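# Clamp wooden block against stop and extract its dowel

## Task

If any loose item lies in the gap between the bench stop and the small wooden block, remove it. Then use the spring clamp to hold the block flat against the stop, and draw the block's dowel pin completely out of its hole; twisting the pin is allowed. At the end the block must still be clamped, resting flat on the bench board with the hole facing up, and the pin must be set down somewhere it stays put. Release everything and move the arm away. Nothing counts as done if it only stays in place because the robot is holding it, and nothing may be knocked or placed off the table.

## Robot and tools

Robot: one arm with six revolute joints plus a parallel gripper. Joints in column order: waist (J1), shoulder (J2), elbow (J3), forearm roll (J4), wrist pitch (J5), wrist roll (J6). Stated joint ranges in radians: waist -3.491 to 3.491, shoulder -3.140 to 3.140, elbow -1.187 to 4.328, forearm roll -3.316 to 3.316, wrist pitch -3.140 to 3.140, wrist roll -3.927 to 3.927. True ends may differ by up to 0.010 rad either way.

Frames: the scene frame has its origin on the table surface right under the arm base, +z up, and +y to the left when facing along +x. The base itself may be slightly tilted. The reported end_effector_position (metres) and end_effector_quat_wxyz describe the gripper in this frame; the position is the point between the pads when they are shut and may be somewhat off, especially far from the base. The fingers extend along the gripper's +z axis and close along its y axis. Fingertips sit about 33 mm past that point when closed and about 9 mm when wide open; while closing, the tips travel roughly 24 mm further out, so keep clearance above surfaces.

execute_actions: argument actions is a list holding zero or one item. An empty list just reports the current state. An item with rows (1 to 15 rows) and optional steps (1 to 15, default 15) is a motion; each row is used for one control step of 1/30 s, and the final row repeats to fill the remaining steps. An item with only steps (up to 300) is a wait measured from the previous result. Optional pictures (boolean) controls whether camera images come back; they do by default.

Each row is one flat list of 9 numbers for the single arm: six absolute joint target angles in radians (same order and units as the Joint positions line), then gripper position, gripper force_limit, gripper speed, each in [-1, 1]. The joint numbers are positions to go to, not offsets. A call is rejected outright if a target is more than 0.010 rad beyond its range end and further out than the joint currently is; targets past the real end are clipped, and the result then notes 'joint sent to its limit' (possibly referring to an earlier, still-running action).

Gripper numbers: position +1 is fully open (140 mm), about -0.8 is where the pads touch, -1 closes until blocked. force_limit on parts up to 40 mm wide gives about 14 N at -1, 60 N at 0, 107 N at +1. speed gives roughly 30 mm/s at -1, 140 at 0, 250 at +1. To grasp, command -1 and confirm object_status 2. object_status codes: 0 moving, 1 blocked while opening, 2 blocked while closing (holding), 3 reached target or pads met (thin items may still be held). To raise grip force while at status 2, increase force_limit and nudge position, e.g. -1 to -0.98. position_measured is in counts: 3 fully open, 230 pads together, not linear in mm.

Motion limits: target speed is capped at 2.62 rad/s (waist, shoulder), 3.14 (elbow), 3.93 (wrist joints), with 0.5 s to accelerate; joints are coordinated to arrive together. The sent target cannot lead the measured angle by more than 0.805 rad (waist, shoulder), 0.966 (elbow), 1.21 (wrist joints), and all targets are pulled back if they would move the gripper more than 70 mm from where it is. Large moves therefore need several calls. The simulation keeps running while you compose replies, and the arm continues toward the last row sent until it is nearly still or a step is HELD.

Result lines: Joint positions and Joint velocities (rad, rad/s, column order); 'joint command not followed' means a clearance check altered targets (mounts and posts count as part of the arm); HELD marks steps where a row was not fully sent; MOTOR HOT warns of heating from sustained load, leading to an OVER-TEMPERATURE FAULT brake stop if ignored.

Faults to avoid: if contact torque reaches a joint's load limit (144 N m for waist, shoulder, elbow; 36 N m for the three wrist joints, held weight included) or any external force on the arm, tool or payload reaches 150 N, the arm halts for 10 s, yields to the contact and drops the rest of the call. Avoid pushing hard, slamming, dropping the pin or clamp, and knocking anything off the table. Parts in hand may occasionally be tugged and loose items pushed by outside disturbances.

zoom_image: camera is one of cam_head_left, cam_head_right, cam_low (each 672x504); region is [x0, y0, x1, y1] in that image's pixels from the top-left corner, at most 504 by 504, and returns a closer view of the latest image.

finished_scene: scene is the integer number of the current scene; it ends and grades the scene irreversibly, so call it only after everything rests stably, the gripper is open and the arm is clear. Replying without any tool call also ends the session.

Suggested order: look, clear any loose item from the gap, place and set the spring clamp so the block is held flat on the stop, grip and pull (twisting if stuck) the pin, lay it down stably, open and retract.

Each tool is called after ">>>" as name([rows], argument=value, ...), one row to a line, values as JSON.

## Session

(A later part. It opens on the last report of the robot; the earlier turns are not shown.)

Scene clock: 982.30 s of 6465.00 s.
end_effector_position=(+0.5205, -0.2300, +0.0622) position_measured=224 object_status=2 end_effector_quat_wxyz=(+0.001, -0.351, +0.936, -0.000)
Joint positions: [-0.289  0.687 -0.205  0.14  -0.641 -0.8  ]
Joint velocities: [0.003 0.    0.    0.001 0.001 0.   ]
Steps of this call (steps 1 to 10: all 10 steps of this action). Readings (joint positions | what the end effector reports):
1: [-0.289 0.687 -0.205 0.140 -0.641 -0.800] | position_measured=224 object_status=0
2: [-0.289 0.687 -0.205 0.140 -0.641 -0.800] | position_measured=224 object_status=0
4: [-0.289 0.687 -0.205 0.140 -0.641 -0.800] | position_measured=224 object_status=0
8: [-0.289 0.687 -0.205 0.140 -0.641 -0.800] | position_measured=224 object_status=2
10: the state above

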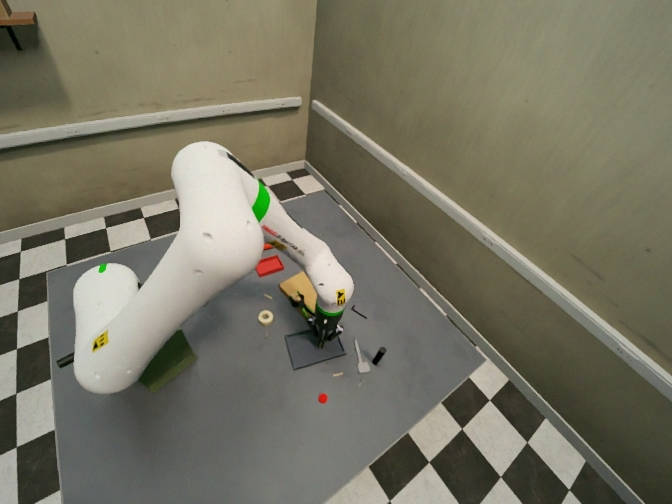

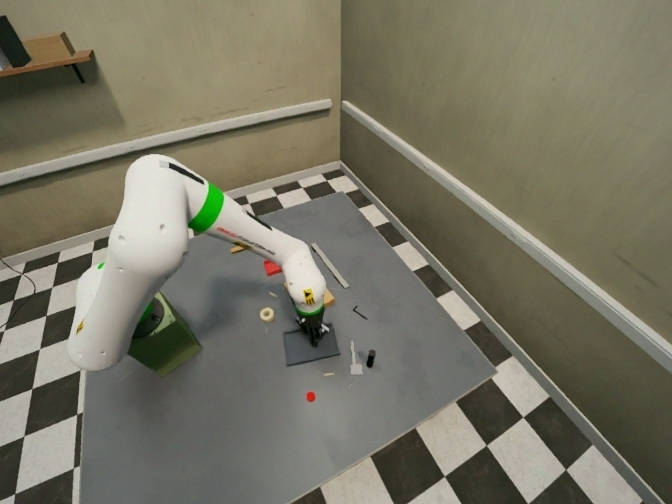

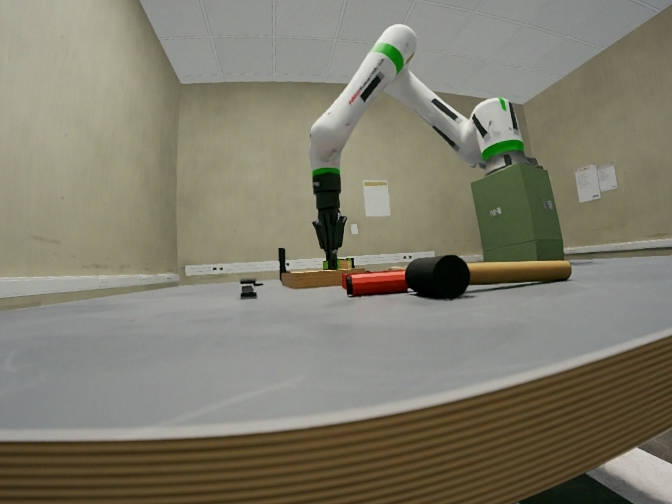

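>>> execute_actions([
  {"rows": [[-0.2889,0.6892,-0.2054,0.1401,-0.6395,-0.8,-0.98,-0.6,-0.3],[-0.2889,0.6892,-0.2054,0.1401,-0.6395,-0.8,-0.98,-0.6,-0.3],[-0.2890,0.6911,-0.2053,0.1404,-0.6377,-0.8,-0.98,-0.6,-0.3],[-0.2890,0.6911,-0.2053,0.1404,-0.6377,-0.8,-0.98,-0.6,-0.3],[-0.2892,0.6930,-0.2053,0.1407,-0.6358,-0.8,-0.98,-0.6,-0.3],[-0.2892,0.6930,-0.2053,0.1407,-0.6358,-0.8,-0.98,-0.6,-0.3],[-0.2894,0.6949,-0.2053,0.1410,-0.6340,-0.8,-0.98,-0.6,-0.3],[-0.2894,0.6949,-0.2053,0.1410,-0.6340,-0.8,-0.98,-0.6,-0.3],[-0.2896,0.6968,-0.2052,0.1413,-0.6321,-0.8,-0.98,-0.6,-0.3],[-0.2896,0.6968,-0.2052,0.1413,-0.6321,-0.8,-0.98,-0.6,-0.3],[-0.2897,0.6987,-0.2052,0.1416,-0.6302,-0.8,-0.98,-0.6,-0.3]], "steps": 15},
], pictures=false)

>>> execute_actions([
  {"rows": [[-0.2897,0.6987,-0.2052,0.1416,-0.6302,-0.8,-0.5,-0.6,-0.8]], "steps": 15},
], pictures=true)

>>> zoom_image(camera="cam_head_left", region=[285, 310, 355, 370])

Scene clock: 1001.17 s of 6465.00 s.
end_effector_position=(+0.5214, -0.2305, +0.0600) position_measured=224 object_status=2 end_effector_quat_wxyz=(+0.001, -0.352, +0.936, -0.001)
Joint positions: [-0.289  0.692 -0.205  0.142 -0.635 -0.8  ]
Joint velocities: [-0.002  0.001 -0.    -0.002 -0.001  0.   ]
FORCE FAULT: contact force on the arm reached its limit, and the arm stopped for 10 seconds. The contact can be on any part of the arm, not only on its tool. The arm's remaining commands of this call were not run. The arm holds still and accepts commands again. Move the arm away from the contact; if what it grips holds it there, let go first. Pushing or pulling that hard again can fault the arm again.
The stop began at step 102 of this call (marked STOPPED below). From that step on the arm followed nothing that you had sent. 4 steps, steps kept back included, did not run and will not run. Nothing is kept back now, and the robot has no last target.
Steps of this call (steps 1 to 15: the robot went on to your last target; steps 16 to 90: nothing new was sent; then 5.47 s passed at rest; steps 91 to 101: the first 11 steps of this action; steps 102 to 402: the stop). Readings (joint positions | what the end effector reports):
91: [-0.289 0.687 -0.205 0.140 -0.641 -0.800] | position_measured=224 object_status=2
92: [-0.289 0.688 -0.205 0.140 -0.641 -0.800] | position_measured=224 object_status=2
94: [-0.289 0.690 -0.205 0.140 -0.639 -0.800] | position_measured=224 object_status=2
98: [-0.289 0.693 -0.205 0.141 -0.636 -0.800] | position_measured=224 object_status=2
102: [-0.289 0.694 -0.205 0.142 -0.634 -0.800] | position_measured=224 object_status=2 STOPPED
402: the state above

Scene clock: 1001.20 s of 6465.00 s.
end_effector_position=(+0.5214, -0.2305, +0.0600) position_measured=224 object_status=2 end_effector_quat_wxyz=(+0.001, -0.352, +0.936, -0.001)
Joint positions: [-0.289  0.692 -0.205  0.142 -0.635 -0.8  ]
Joint velocities: [-0.     0.001 -0.001  0.001 -0.    -0.001]
A stop began in an earlier call of the same reply, so what this call sent did not run. Send another action.
Steps of this call (step 1: nothing new was sent). Readings (joint positions | what the end effector reports):
1: the state above

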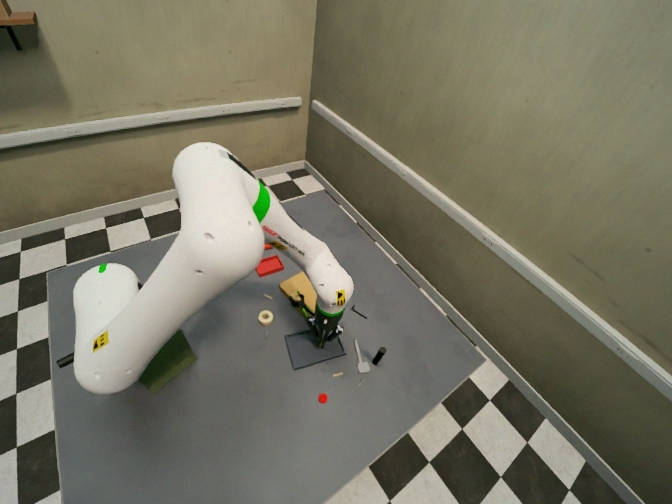

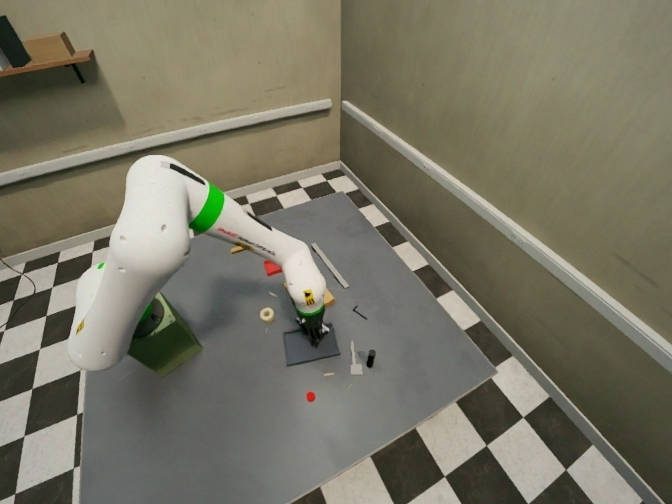

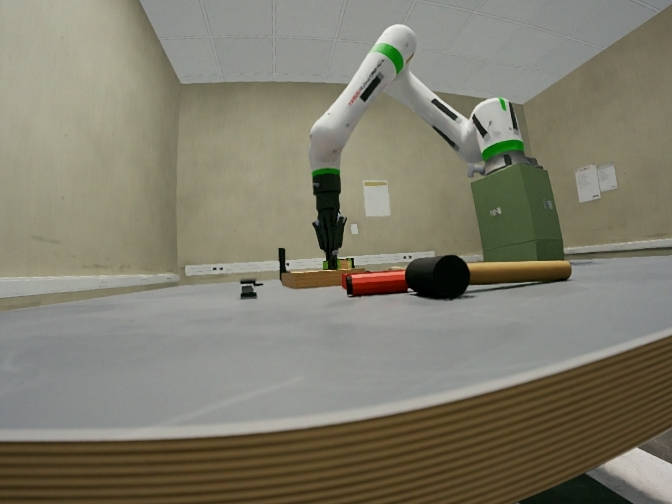

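Region (285, 310, 355, 370) of cam_head_left's 672x504 image, scaled by 7.200, with more detail than that image has; it fills the top 432 rows of this view, and the rest is white.

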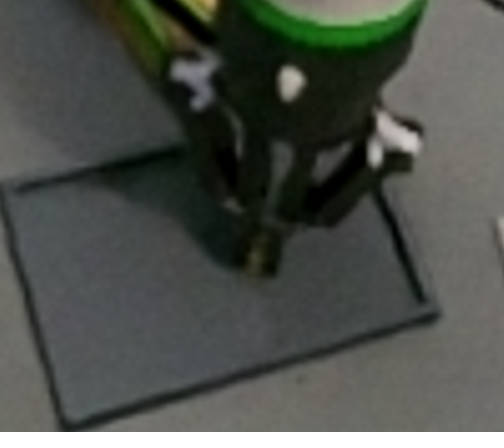

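>>> execute_actions([
  {"rows": [[-0.2892,0.6915,-0.2053,0.1416,-0.6355,-0.8,-0.5,-0.6,-0.8]], "steps": 15},
], pictures=true)

>>> zoom_image(camera="cam_head_left", region=[285, 310, 355, 370])

Scene clock: 1005.23 s of 6465.00 s.
end_effector_position=(+0.5211, -0.2303, +0.0600) position_measured=192 object_status=0 end_effector_quat_wxyz=(+0.001, -0.352, +0.936, -0.001)
Joint positions: [-0.289  0.692 -0.205  0.142 -0.636 -0.8  ]
Joint velocities: [ 0.001 -0.     0.     0.    -0.     0.002]
Steps of this call (steps 1 to 90: nothing new was sent; then 0.53 s passed at rest; steps 91 to 105: all 15 steps of this action). Readings (joint positions | what the end effector reports):
91: [-0.289 0.692 -0.205 0.142 -0.635 -0.800] | position_measured=224 object_status=0
92: [-0.289 0.692 -0.205 0.142 -0.635 -0.800] | position_measured=224 object_status=0
94: [-0.289 0.692 -0.205 0.142 -0.635 -0.800] | position_measured=217 object_status=0
98: [-0.289 0.692 -0.205 0.142 -0.635 -0.800] | position_measured=206 object_status=0
105: the state above

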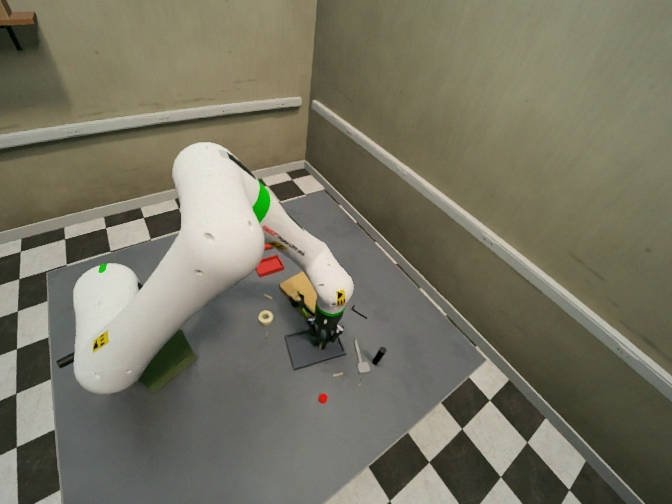

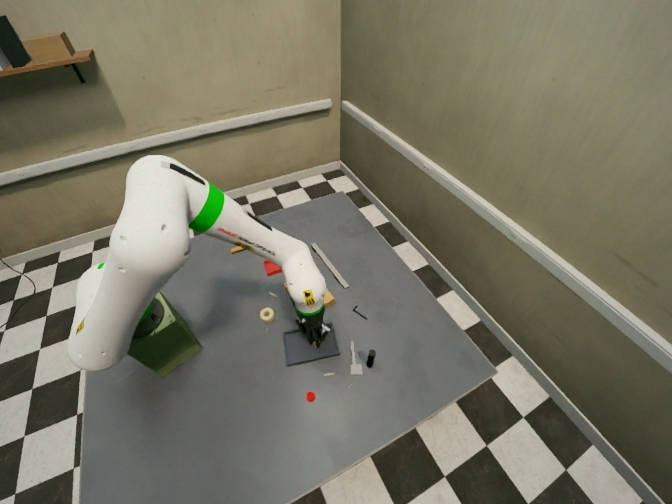

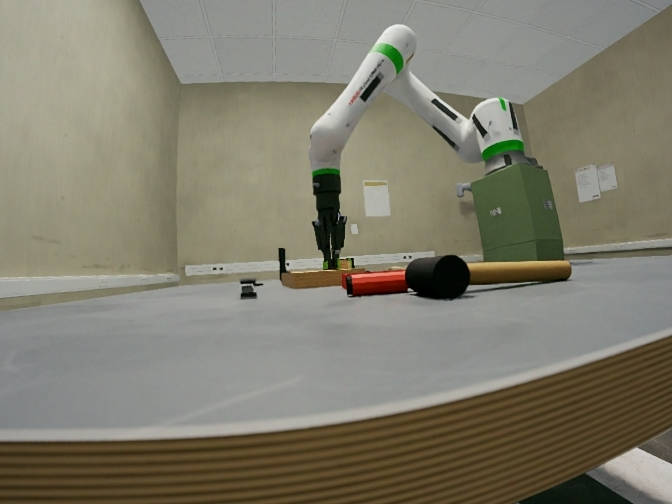

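Region (285, 310, 355, 370) of cam_head_left's 672x504 image, scaled by 7.200, with more detail than that image has; it fills the top 432 rows of this view, and the rest is white.

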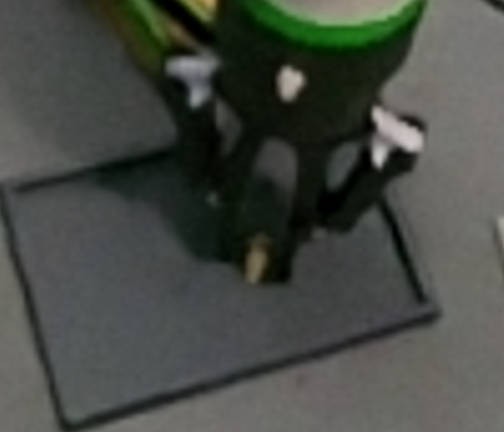

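Pin standing. Lift up and inspect the block.

>>> execute_actions([
  {"rows": [[-0.2744,0.5420,-0.2067,0.1162,-0.7860,-0.8,-0.5,-0.6,-0.8]], "steps": 15},
], pictures=false)

>>> execute_actions([
  {"steps": 10},
], pictures=true)

>>> zoom_image(camera="cam_low", region=[320, 250, 360, 275])

>>> zoom_image(camera="cam_head_left", region=[275, 280, 345, 360])

Scene clock: 1009.73 s of 6465.00 s.
end_effector_position=(+0.5180, -0.2279, +0.1387) position_measured=192 object_status=3 end_effector_quat_wxyz=(+0.001, -0.344, +0.939, +0.001)
Joint positions: [-0.274  0.542 -0.207  0.116 -0.786 -0.8  ]
Joint velocities: [-0.001 -0.001  0.     0.     0.002 -0.002]
Steps of this call (steps 1 to 15: the robot went on to your last target; steps 16 to 90: nothing new was sent; then 1.00 s passed at rest; steps 91 to 105: all 15 steps of this action). Readings (joint positions | what the end effector reports):
91: [-0.289 0.691 -0.205 0.142 -0.636 -0.800] | position_measured=192 object_status=3
92: [-0.289 0.689 -0.205 0.141 -0.639 -0.800] | position_measured=192 object_status=3
94: [-0.287 0.667 -0.206 0.137 -0.661 -0.800] | position_measured=192 object_status=3
98: [-0.278 0.573 -0.206 0.122 -0.754 -0.800] | position_measured=192 object_status=3
105: the state above

Scene clock: 1010.07 s of 6465.00 s.
end_effector_position=(+0.5180, -0.2279, +0.1387) position_measured=192 object_status=3 end_effector_quat_wxyz=(+0.001, -0.344, +0.939, +0.001)
Joint positions: [-0.274  0.542 -0.207  0.116 -0.786 -0.8  ]
Joint velocities: [ 0.    -0.001  0.001 -0.001  0.     0.001]
Steps of this call (steps 1 to 10: the robot went on to your last target). Readings (joint positions | what the end effector reports):
1: [-0.274 0.542 -0.207 0.116 -0.786 -0.800] | position_measured=192 object_status=3
2: [-0.274 0.542 -0.207 0.116 -0.786 -0.800] | position_measured=192 object_status=3
4: [-0.274 0.542 -0.207 0.116 -0.786 -0.800] | position_measured=192 object_status=3
8: [-0.274 0.542 -0.207 0.116 -0.786 -0.800] | position_measured=192 object_status=3
10: the state above

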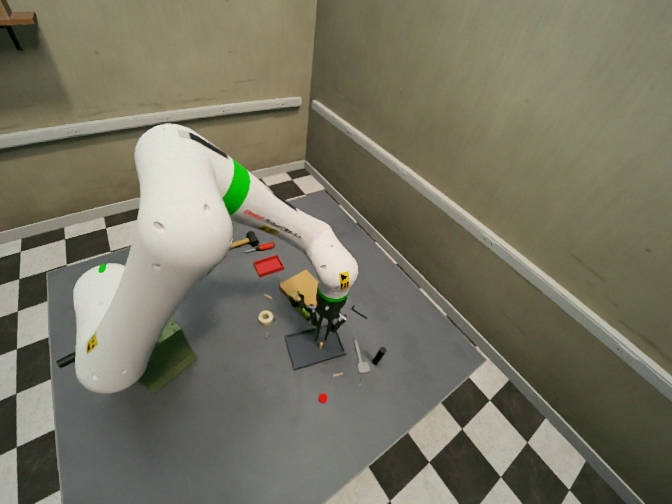

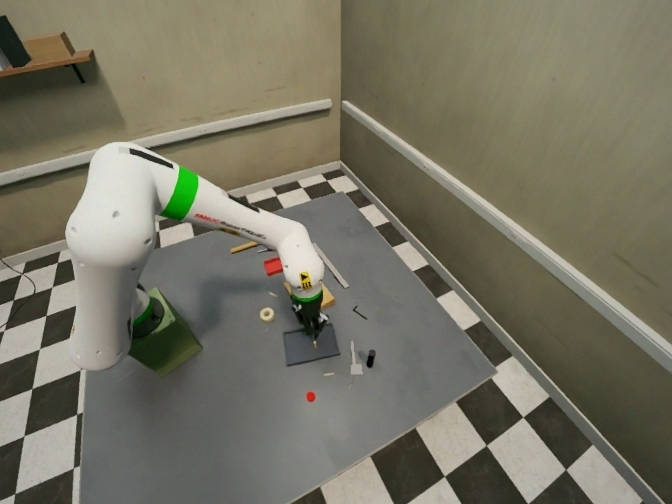

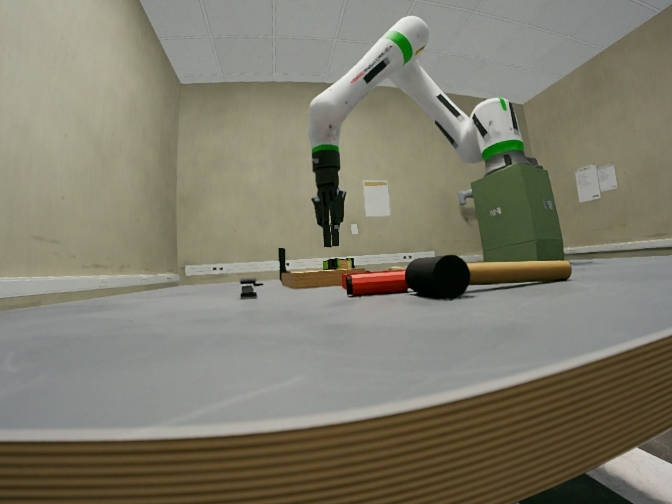

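Region (320, 250, 360, 275) of cam_low's 672x504 image, scaled by 12.600, with more detail than that image has; it fills the top 315 rows of this view, and the rest is white.

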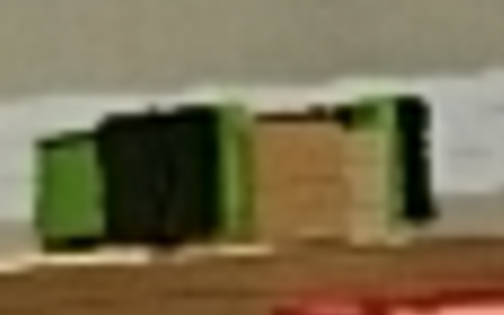

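Region (275, 280, 345, 360) of cam_head_left's 672x504 image, scaled by 6.300, with more detail than that image has; it fills the left 441 columns of this view, and the rest is white.

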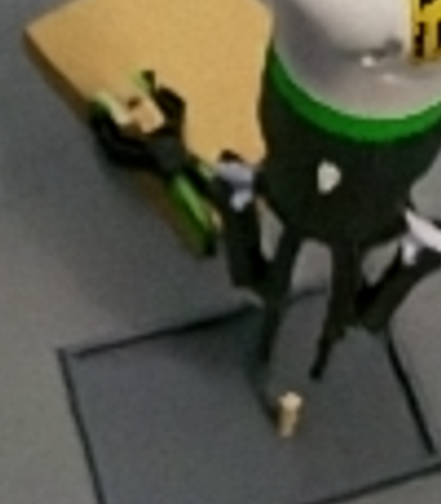

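>>> zoom_image(camera="cam_head_left", region=[282, 285, 312, 310])

>>> zoom_image(camera="cam_low", region=[332, 255, 358, 273])

Region (282, 285, 312, 310) of cam_head_left's 672x504 image, scaled by 16.800, with more detail than that image has.

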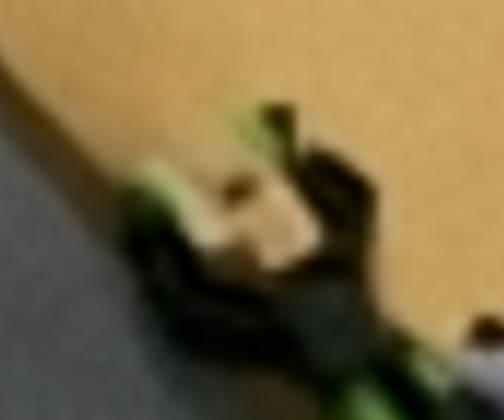

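Region (332, 255, 358, 273) of cam_low's 672x504 image, scaled by 19.385, with more detail than that image has; it fills the top 349 rows of this view, and the rest is white.

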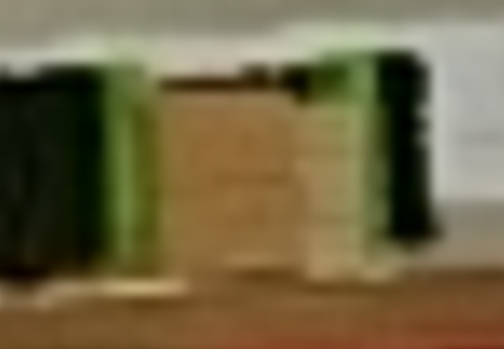

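>>> execute_actions([
  {"rows": [[0.1517,0.5826,-0.3048,0.1472,-0.6870,-0.2280,-1.0,0.0,0.0]], "steps": 15},
], pictures=false)

>>> execute_actions([
  {"steps": 14},
], pictures=false)

>>> execute_actions([
  {"rows": [[0.1497,0.6020,-0.3048,0.1508,-0.6675,-0.2310,-1.0,0.0,0.0]], "steps": 12},
], pictures=true)

>>> zoom_image(camera="cam_low", region=[310, 235, 370, 280])

>>> zoom_image(camera="cam_head_left", region=[265, 260, 335, 315])

Scene clock: 1048.90 s of 6465.00 s.
end_effector_position=(+0.5389, -0.0661, +0.1177) position_measured=233 object_status=0 end_effector_quat_wxyz=(+0.001, -0.657, +0.754, +0.000)
Joint positions: [ 0.028  0.571 -0.276  0.138 -0.716 -0.394]
Joint velocities: [ 0.763  0.074 -0.176  0.057  0.178  1.019]
Steps of this call (steps 1 to 15: the robot went on to your last target; steps 16 to 90: nothing new was sent; then 35.33 s passed at rest; steps 91 to 105: all 15 steps of this action). Readings (joint positions | what the end effector reports):
91: [-0.274 0.542 -0.207 0.116 -0.786 -0.800] | position_measured=192 object_status=0
92: [-0.272 0.542 -0.207 0.116 -0.786 -0.796] | position_measured=195 object_status=0
94: [-0.249 0.544 -0.212 0.118 -0.780 -0.766] | position_measured=210 object_status=0
98: [-0.151 0.554 -0.235 0.125 -0.757 -0.635] | position_measured=231 object_status=0
105: the state above

Scene clock: 1049.37 s of 6465.00 s.
end_effector_position=(+0.5332, -0.0016, +0.1098) position_measured=233 object_status=3 end_effector_quat_wxyz=(-0.000, +0.762, -0.647, +0.001)
Joint positions: [ 0.152  0.583 -0.305  0.147 -0.687 -0.228]
Joint velocities: [ 0.    -0.     0.     0.001 -0.    -0.   ]
Steps of this call (steps 1 to 14: the robot went on to your last target). Readings (joint positions | what the end effector reports):
1: [0.054 0.573 -0.282 0.140 -0.710 -0.359] | position_measured=233 object_status=3
2: [0.079 0.576 -0.288 0.142 -0.704 -0.325] | position_measured=233 object_status=3
4: [0.123 0.580 -0.298 0.145 -0.694 -0.267] | position_measured=233 object_status=3
8: [0.151 0.583 -0.305 0.147 -0.687 -0.228] | position_measured=233 object_status=3
14: the state above

Scene clock: 1049.77 s of 6465.00 s.
end_effector_position=(+0.5335, -0.0015, +0.1001) position_measured=233 object_status=3 end_effector_quat_wxyz=(-0.000, +0.762, -0.647, +0.001)
Joint positions: [ 0.15   0.602 -0.305  0.151 -0.668 -0.231]
Joint velocities: [-0.     0.001 -0.    -0.     0.001  0.   ]
Steps of this call (steps 1 to 12: all 12 steps of this action). Readings (joint positions | what the end effector reports):
1: [0.152 0.583 -0.305 0.147 -0.687 -0.228] | position_measured=233 object_status=3
2: [0.152 0.585 -0.305 0.148 -0.684 -0.228] | position_measured=233 object_status=3
4: [0.150 0.599 -0.305 0.150 -0.671 -0.230] | position_measured=233 object_status=3
8: [0.150 0.602 -0.305 0.151 -0.668 -0.231] | position_measured=233 object_status=3
12: the state above

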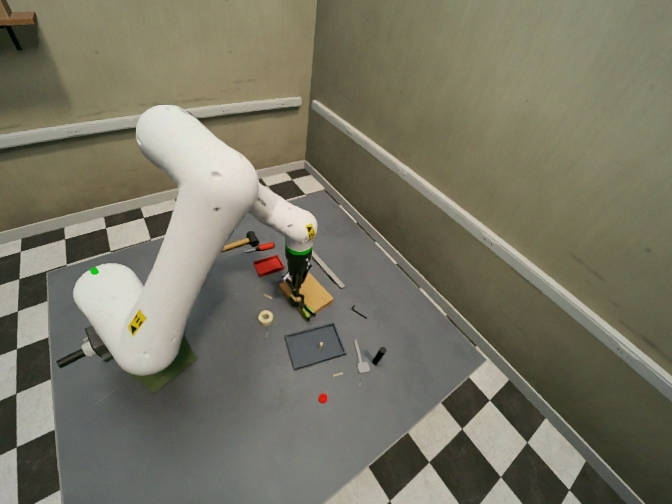

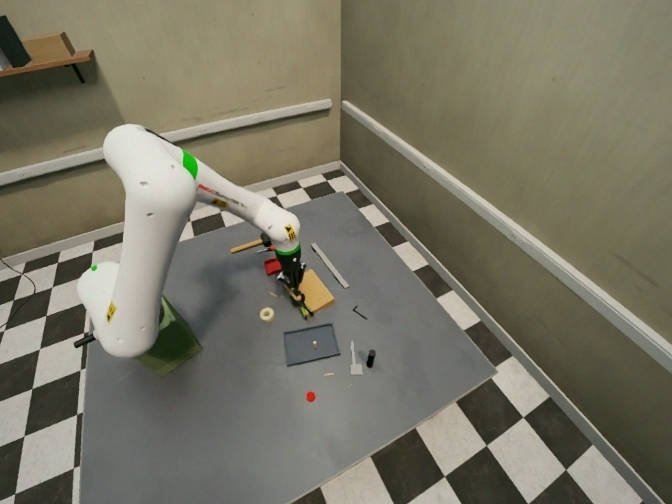

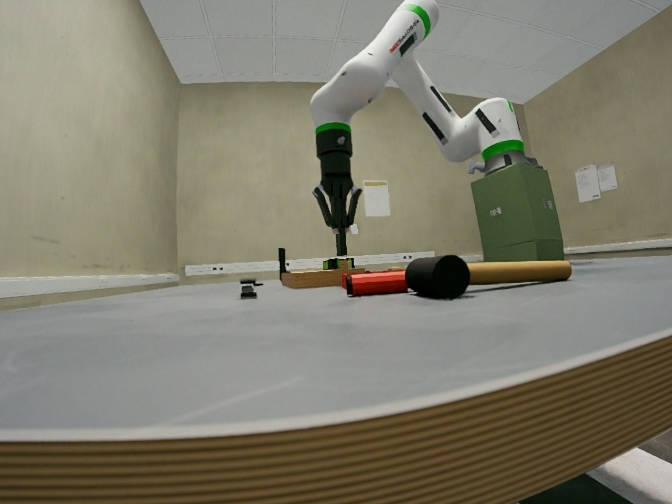

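Region (310, 235, 370, 280) of cam_low's 672x504 image, scaled by 8.400, with more detail than that image has; it fills the top 378 rows of this view, and the rest is white.

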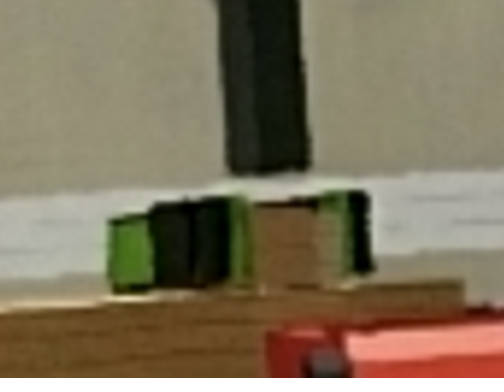

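Region (265, 260, 335, 315) of cam_head_left's 672x504 image, scaled by 7.200, with more detail than that image has; it fills the top 396 rows of this view, and the rest is white.

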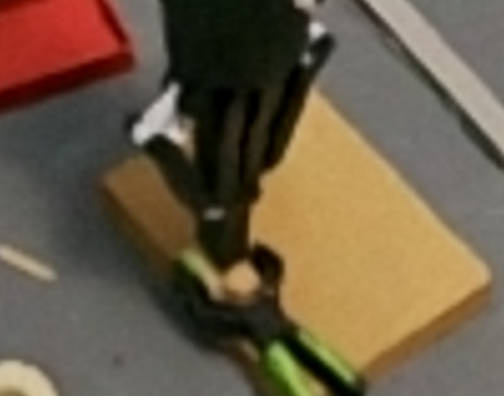

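>>> execute_actions([
  {"rows": [[0.1483,0.6156,-0.3048,0.1533,-0.6539,-0.2331,-1.0,0.0,0.0]], "steps": 12},
], pictures=false)

>>> execute_actions([
  {"rows": [[0.1482,0.6170,-0.3048,0.1536,-0.6525,-0.2333,-1.0,0.0,0.0]], "steps": 10},
], pictures=false)

>>> execute_actions([
  {"rows": [[0.1480,0.6184,-0.3048,0.1538,-0.6511,-0.2335,-1.0,0.0,0.0]], "steps": 10},
], pictures=true)

>>> zoom_image(camera="cam_low", region=[310, 235, 370, 280])

Scene clock: 1060.63 s of 6465.00 s.
end_effector_position=(+0.5339, -0.0014, +0.0934) position_measured=233 object_status=3 end_effector_quat_wxyz=(-0.000, +0.762, -0.647, +0.001)
Joint positions: [ 0.148  0.616 -0.305  0.153 -0.654 -0.233]
Joint velocities: [ 0.003  0.     0.     0.    -0.     0.   ]
Steps of this call (steps 1 to 15: the robot went on to your last target; steps 16 to 90: nothing new was sent; then 7.47 s passed at rest; steps 91 to 102: all 12 steps of this action). Readings (joint positions | what the end effector reports):
91: [0.150 0.602 -0.305 0.151 -0.667 -0.231] | position_measured=233 object_status=3
92: [0.149 0.605 -0.305 0.151 -0.664 -0.231] | position_measured=233 object_status=3
94: [0.148 0.614 -0.305 0.153 -0.656 -0.233] | position_measured=233 object_status=3
98: [0.148 0.616 -0.305 0.153 -0.654 -0.233] | position_measured=233 object_status=3
102: the state above

Scene clock: 1060.97 s of 6465.00 s.
end_effector_position=(+0.5338, -0.0014, +0.0926) position_measured=233 object_status=3 end_effector_quat_wxyz=(-0.000, +0.762, -0.647, +0.001)
Joint positions: [ 0.148  0.617 -0.305  0.154 -0.653 -0.233]
Joint velocities: [ 0.001  0.    -0.001 -0.001  0.001 -0.001]
Steps of this call (steps 1 to 10: all 10 steps of this action). Readings (joint positions | what the end effector reports):
1: [0.148 0.616 -0.305 0.153 -0.654 -0.233] | position_measured=233 object_status=3
2: [0.148 0.616 -0.305 0.153 -0.653 -0.233] | position_measured=233 object_status=3
4: [0.148 0.617 -0.305 0.154 -0.653 -0.233] | position_measured=233 object_status=3
8: [0.148 0.617 -0.305 0.154 -0.653 -0.233] | position_measured=233 object_status=3
10: the state above

Scene clock: 1061.30 s of 6465.00 s.
end_effector_position=(+0.5338, -0.0014, +0.0919) position_measured=233 object_status=3 end_effector_quat_wxyz=(-0.000, +0.762, -0.647, +0.001)
Joint positions: [ 0.148  0.618 -0.305  0.154 -0.651 -0.233]
Joint velocities: [-0.002  0.001 -0.     0.     0.    -0.   ]
Steps of this call (steps 1 to 10: all 10 steps of this action). Readings (joint positions | what the end effector reports):
1: [0.148 0.617 -0.305 0.154 -0.652 -0.233] | position_measured=233 object_status=3
2: [0.148 0.618 -0.305 0.154 -0.652 -0.233] | position_measured=233 object_status=3
4: [0.148 0.618 -0.305 0.154 -0.651 -0.233] | position_measured=233 object_status=3
8: [0.148 0.618 -0.305 0.154 -0.651 -0.233] | position_measured=233 object_status=3
10: the state above

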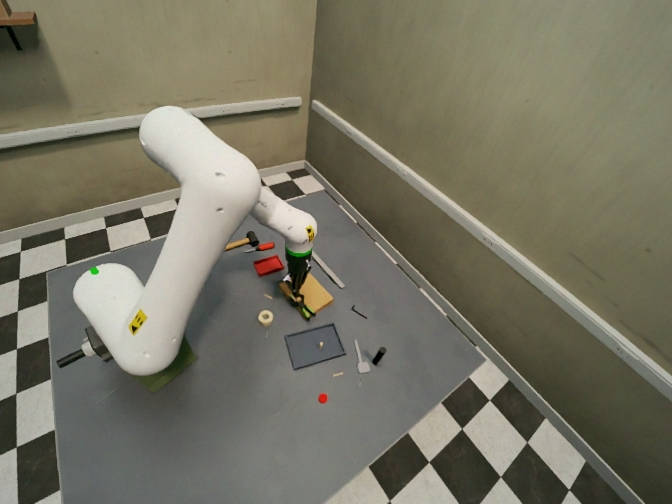

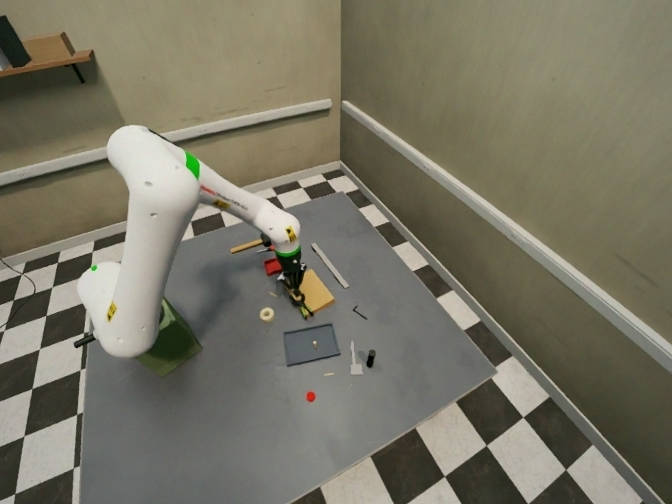

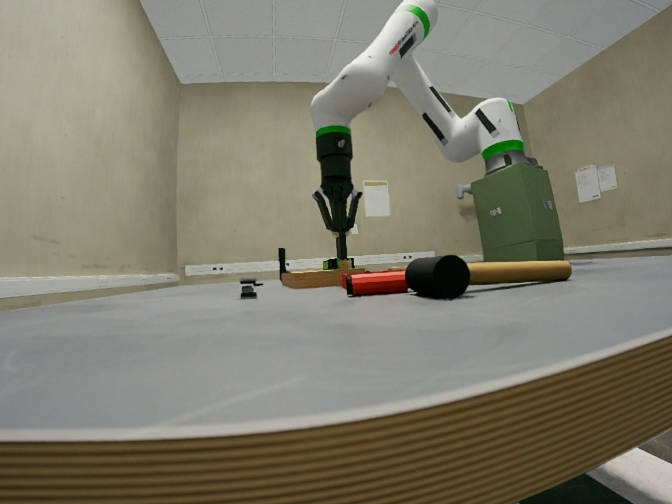

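Region (310, 235, 370, 280) of cam_low's 672x504 image, scaled by 8.400, with more detail than that image has; it fills the top 378 rows of this view, and the rest is white.

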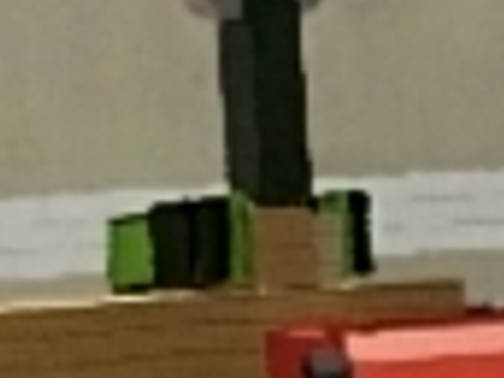

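>>> execute_actions([
  {"rows": [[0.1479,0.6194,-0.3048,0.1540,-0.6501,-0.2337,-1.0,0.0,0.0]], "steps": 10},
], pictures=false)

>>> execute_actions([
  {"rows": [[0.1478,0.6204,-0.3048,0.1542,-0.6491,-0.2338,-1.0,0.0,0.0]], "steps": 10},
], pictures=false)

Scene clock: 1066.07 s of 6465.00 s.
end_effector_position=(+0.5338, -0.0014, +0.0914) position_measured=233 object_status=3 end_effector_quat_wxyz=(-0.000, +0.762, -0.647, +0.001)
Joint positions: [ 0.148  0.619 -0.305  0.154 -0.65  -0.234]
Joint velocities: [-0.001  0.    -0.    -0.     0.     0.001]
Steps of this call (steps 1 to 15: the robot went on to your last target; steps 16 to 90: nothing new was sent; then 1.43 s passed at rest; steps 91 to 100: all 10 steps of this action). Readings (joint positions | what the end effector reports):
91: [0.148 0.618 -0.305 0.154 -0.651 -0.234] | position_measured=233 object_status=3
92: [0.148 0.619 -0.305 0.154 -0.651 -0.234] | position_measured=233 object_status=3
94: [0.148 0.619 -0.305 0.154 -0.650 -0.234] | position_measured=233 object_status=3
98: [0.148 0.619 -0.305 0.154 -0.650 -0.234] | position_measured=233 object_status=3
100: the state above

Scene clock: 1066.40 s of 6465.00 s.
end_effector_position=(+0.5338, -0.0014, +0.0909) position_measured=233 object_status=3 end_effector_quat_wxyz=(-0.000, +0.762, -0.647, +0.001)
Joint positions: [ 0.148  0.62  -0.305  0.154 -0.649 -0.234]
Joint velocities: [ 0.001  0.     0.     0.001 -0.     0.   ]
Steps of this call (steps 1 to 10: all 10 steps of this action). Readings (joint positions | what the end effector reports):
1: [0.148 0.619 -0.305 0.154 -0.650 -0.234] | position_measured=233 object_status=3
2: [0.148 0.620 -0.305 0.154 -0.650 -0.234] | position_measured=233 object_status=3
4: [0.148 0.620 -0.305 0.154 -0.649 -0.234] | position_measured=233 object_status=3
8: [0.148 0.620 -0.305 0.154 -0.649 -0.234] | position_measured=233 object_status=3
10: the state above

>>> execute_actions([
  {"rows": [[0.1477,0.6214,-0.3048,0.1544,-0.6481,-0.2340,-1.0,0.0,0.0]], "steps": 10},
], pictures=false)

>>> execute_actions([
  {"rows": [[0.1476,0.6224,-0.3048,0.1546,-0.6471,-0.2341,-1.0,0.0,0.0]], "steps": 10},
], pictures=true)

>>> zoom_image(camera="cam_low", region=[310, 235, 370, 280])

Scene clock: 1071.63 s of 6465.00 s.
end_effector_position=(+0.5338, -0.0014, +0.0904) position_measured=233 object_status=3 end_effector_quat_wxyz=(-0.000, +0.762, -0.647, +0.001)
Joint positions: [ 0.148  0.621 -0.305  0.154 -0.648 -0.234]
Joint velocities: [-0.    -0.001  0.    -0.     0.001  0.   ]
Steps of this call (steps 1 to 15: the robot went on to your last target; steps 16 to 90: nothing new was sent; then 1.90 s passed at rest; steps 91 to 100: all 10 steps of this action). Readings (joint positions | what the end effector reports):
91: [0.148 0.620 -0.305 0.154 -0.649 -0.234] | position_measured=233 object_status=3
92: [0.148 0.621 -0.305 0.154 -0.649 -0.234] | position_measured=233 object_status=3
94: [0.148 0.621 -0.305 0.154 -0.648 -0.234] | position_measured=233 object_status=3
98: [0.148 0.621 -0.305 0.154 -0.648 -0.234] | position_measured=233 object_status=3
100: the state above

Scene clock: 1071.97 s of 6465.00 s.
end_effector_position=(+0.5338, -0.0014, +0.0899) position_measured=233 object_status=3 end_effector_quat_wxyz=(-0.000, +0.762, -0.647, +0.001)
Joint positions: [ 0.148  0.622 -0.305  0.155 -0.647 -0.234]
Joint velocities: [ 0.     0.    -0.     0.    -0.001 -0.   ]
Steps of this call (steps 1 to 10: all 10 steps of this action). Readings (joint positions | what the end effector reports):
1: [0.148 0.621 -0.305 0.154 -0.648 -0.234] | position_measured=233 object_status=3
2: [0.148 0.622 -0.305 0.155 -0.648 -0.234] | position_measured=233 object_status=3
4: [0.148 0.622 -0.305 0.155 -0.647 -0.234] | position_measured=233 object_status=3
8: [0.148 0.622 -0.305 0.155 -0.647 -0.234] | position_measured=233 object_status=3
10: the state above

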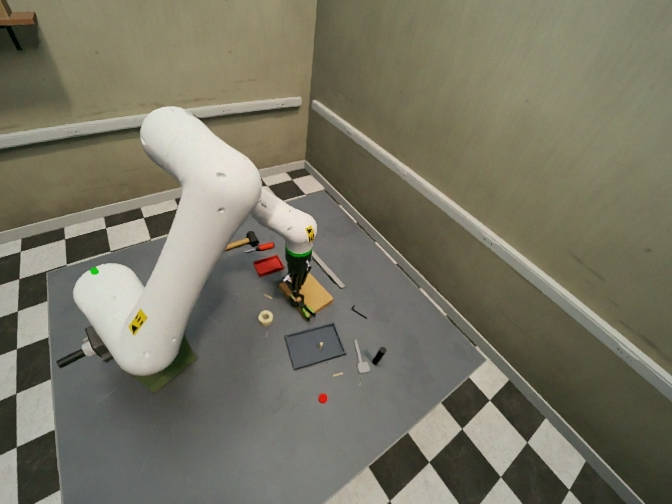

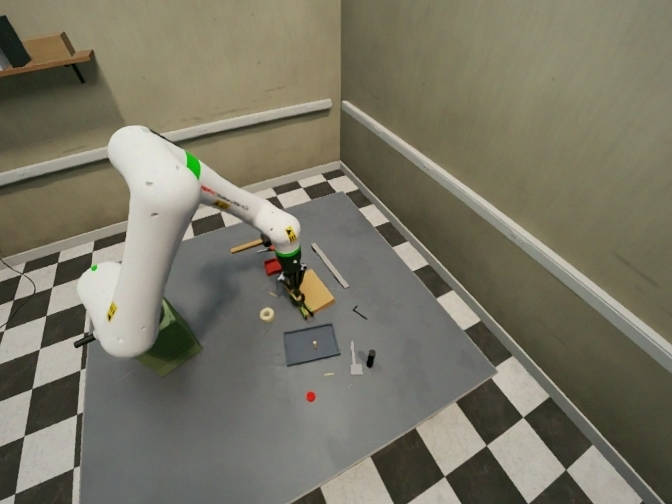

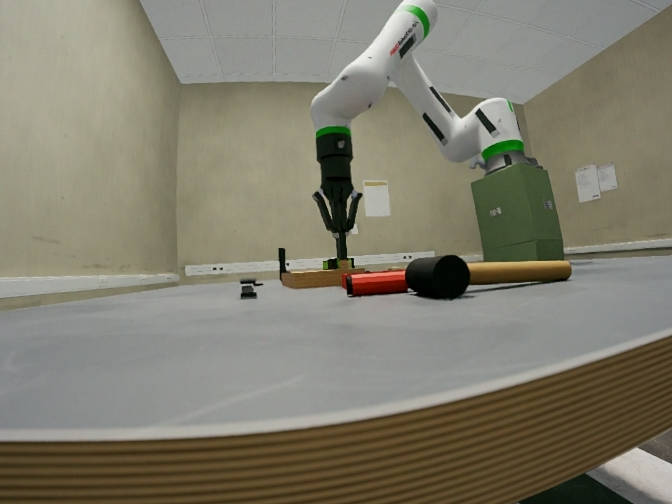

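Region (310, 235, 370, 280) of cam_low's 672x504 image, scaled by 8.400, with more detail than that image has; it fills the top 378 rows of this view, and the rest is white.

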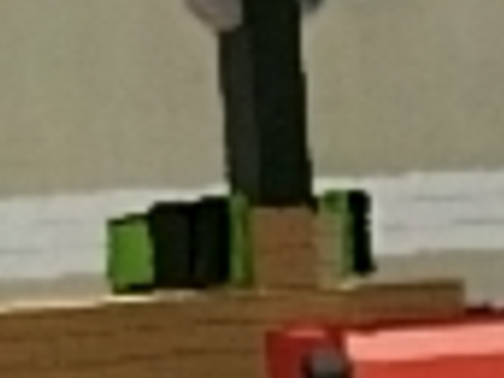

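>>> zoom_image(camera="cam_low", region=[332, 255, 358, 273])

Region (332, 255, 358, 273) of cam_low's 672x504 image, scaled by 19.385, with more detail than that image has; it fills the top 349 rows of this view, and the rest is white.

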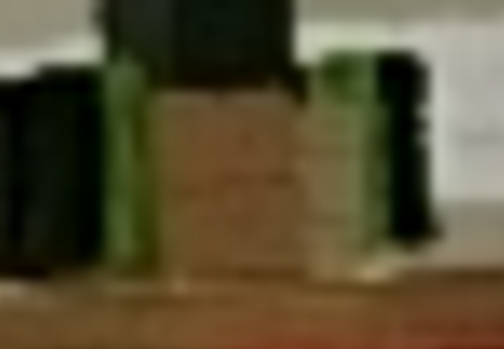

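>>> execute_actions([
  {"rows": [[0.1475,0.6234,-0.3048,0.1548,-0.6461,-0.2343,-1.0,0.0,0.0]], "steps": 12},
], pictures=true)

>>> zoom_image(camera="cam_low", region=[332, 255, 358, 273])

Scene clock: 1086.70 s of 6465.00 s.
end_effector_position=(+0.5339, -0.0014, +0.0894) position_measured=233 object_status=3 end_effector_quat_wxyz=(-0.000, +0.762, -0.647, +0.001)
Joint positions: [ 0.148  0.623 -0.305  0.155 -0.646 -0.234]
Joint velocities: [-0.001 -0.    -0.    -0.001  0.001 -0.001]
Steps of this call (steps 1 to 15: the robot went on to your last target; steps 16 to 90: nothing new was sent; then 11.33 s passed at rest; steps 91 to 102: all 12 steps of this action). Readings (joint positions | what the end effector reports):
91: [0.148 0.622 -0.305 0.155 -0.647 -0.234] | position_measured=233 object_status=3
92: [0.148 0.623 -0.305 0.155 -0.647 -0.234] | position_measured=233 object_status=3
94: [0.148 0.623 -0.305 0.155 -0.646 -0.234] | position_measured=233 object_status=3
98: [0.148 0.623 -0.305 0.155 -0.646 -0.234] | position_measured=233 object_status=3
102: the state above

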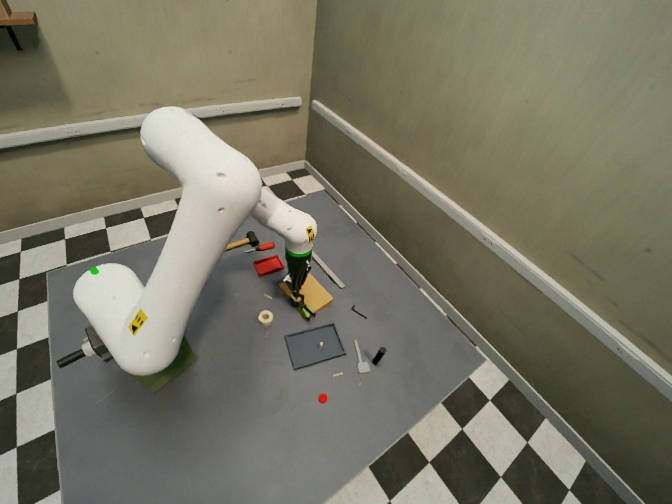

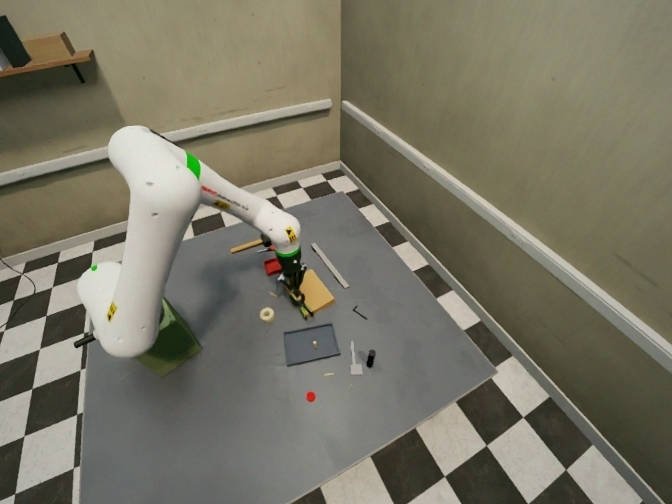

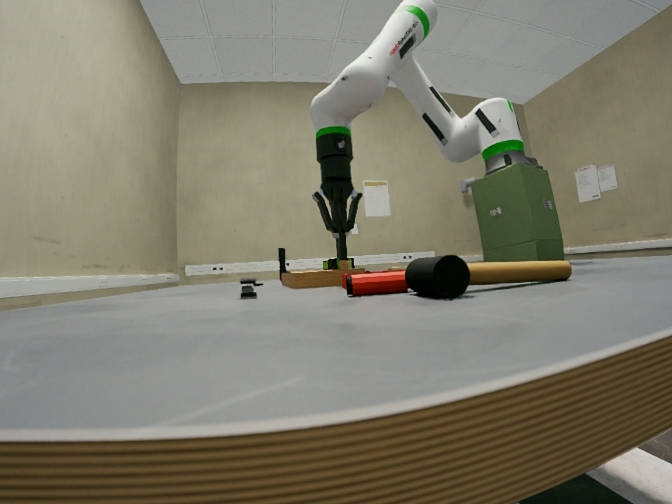

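Region (332, 255, 358, 273) of cam_low's 672x504 image, scaled by 19.385, with more detail than that image has; it fills the top 349 rows of this view, and the rest is white.

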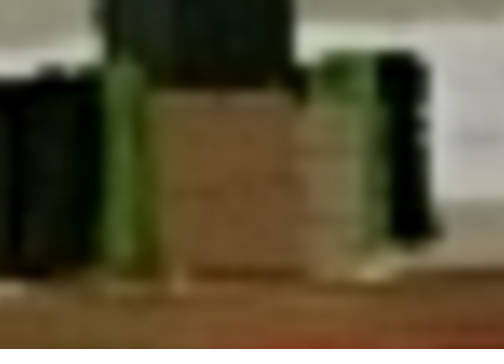

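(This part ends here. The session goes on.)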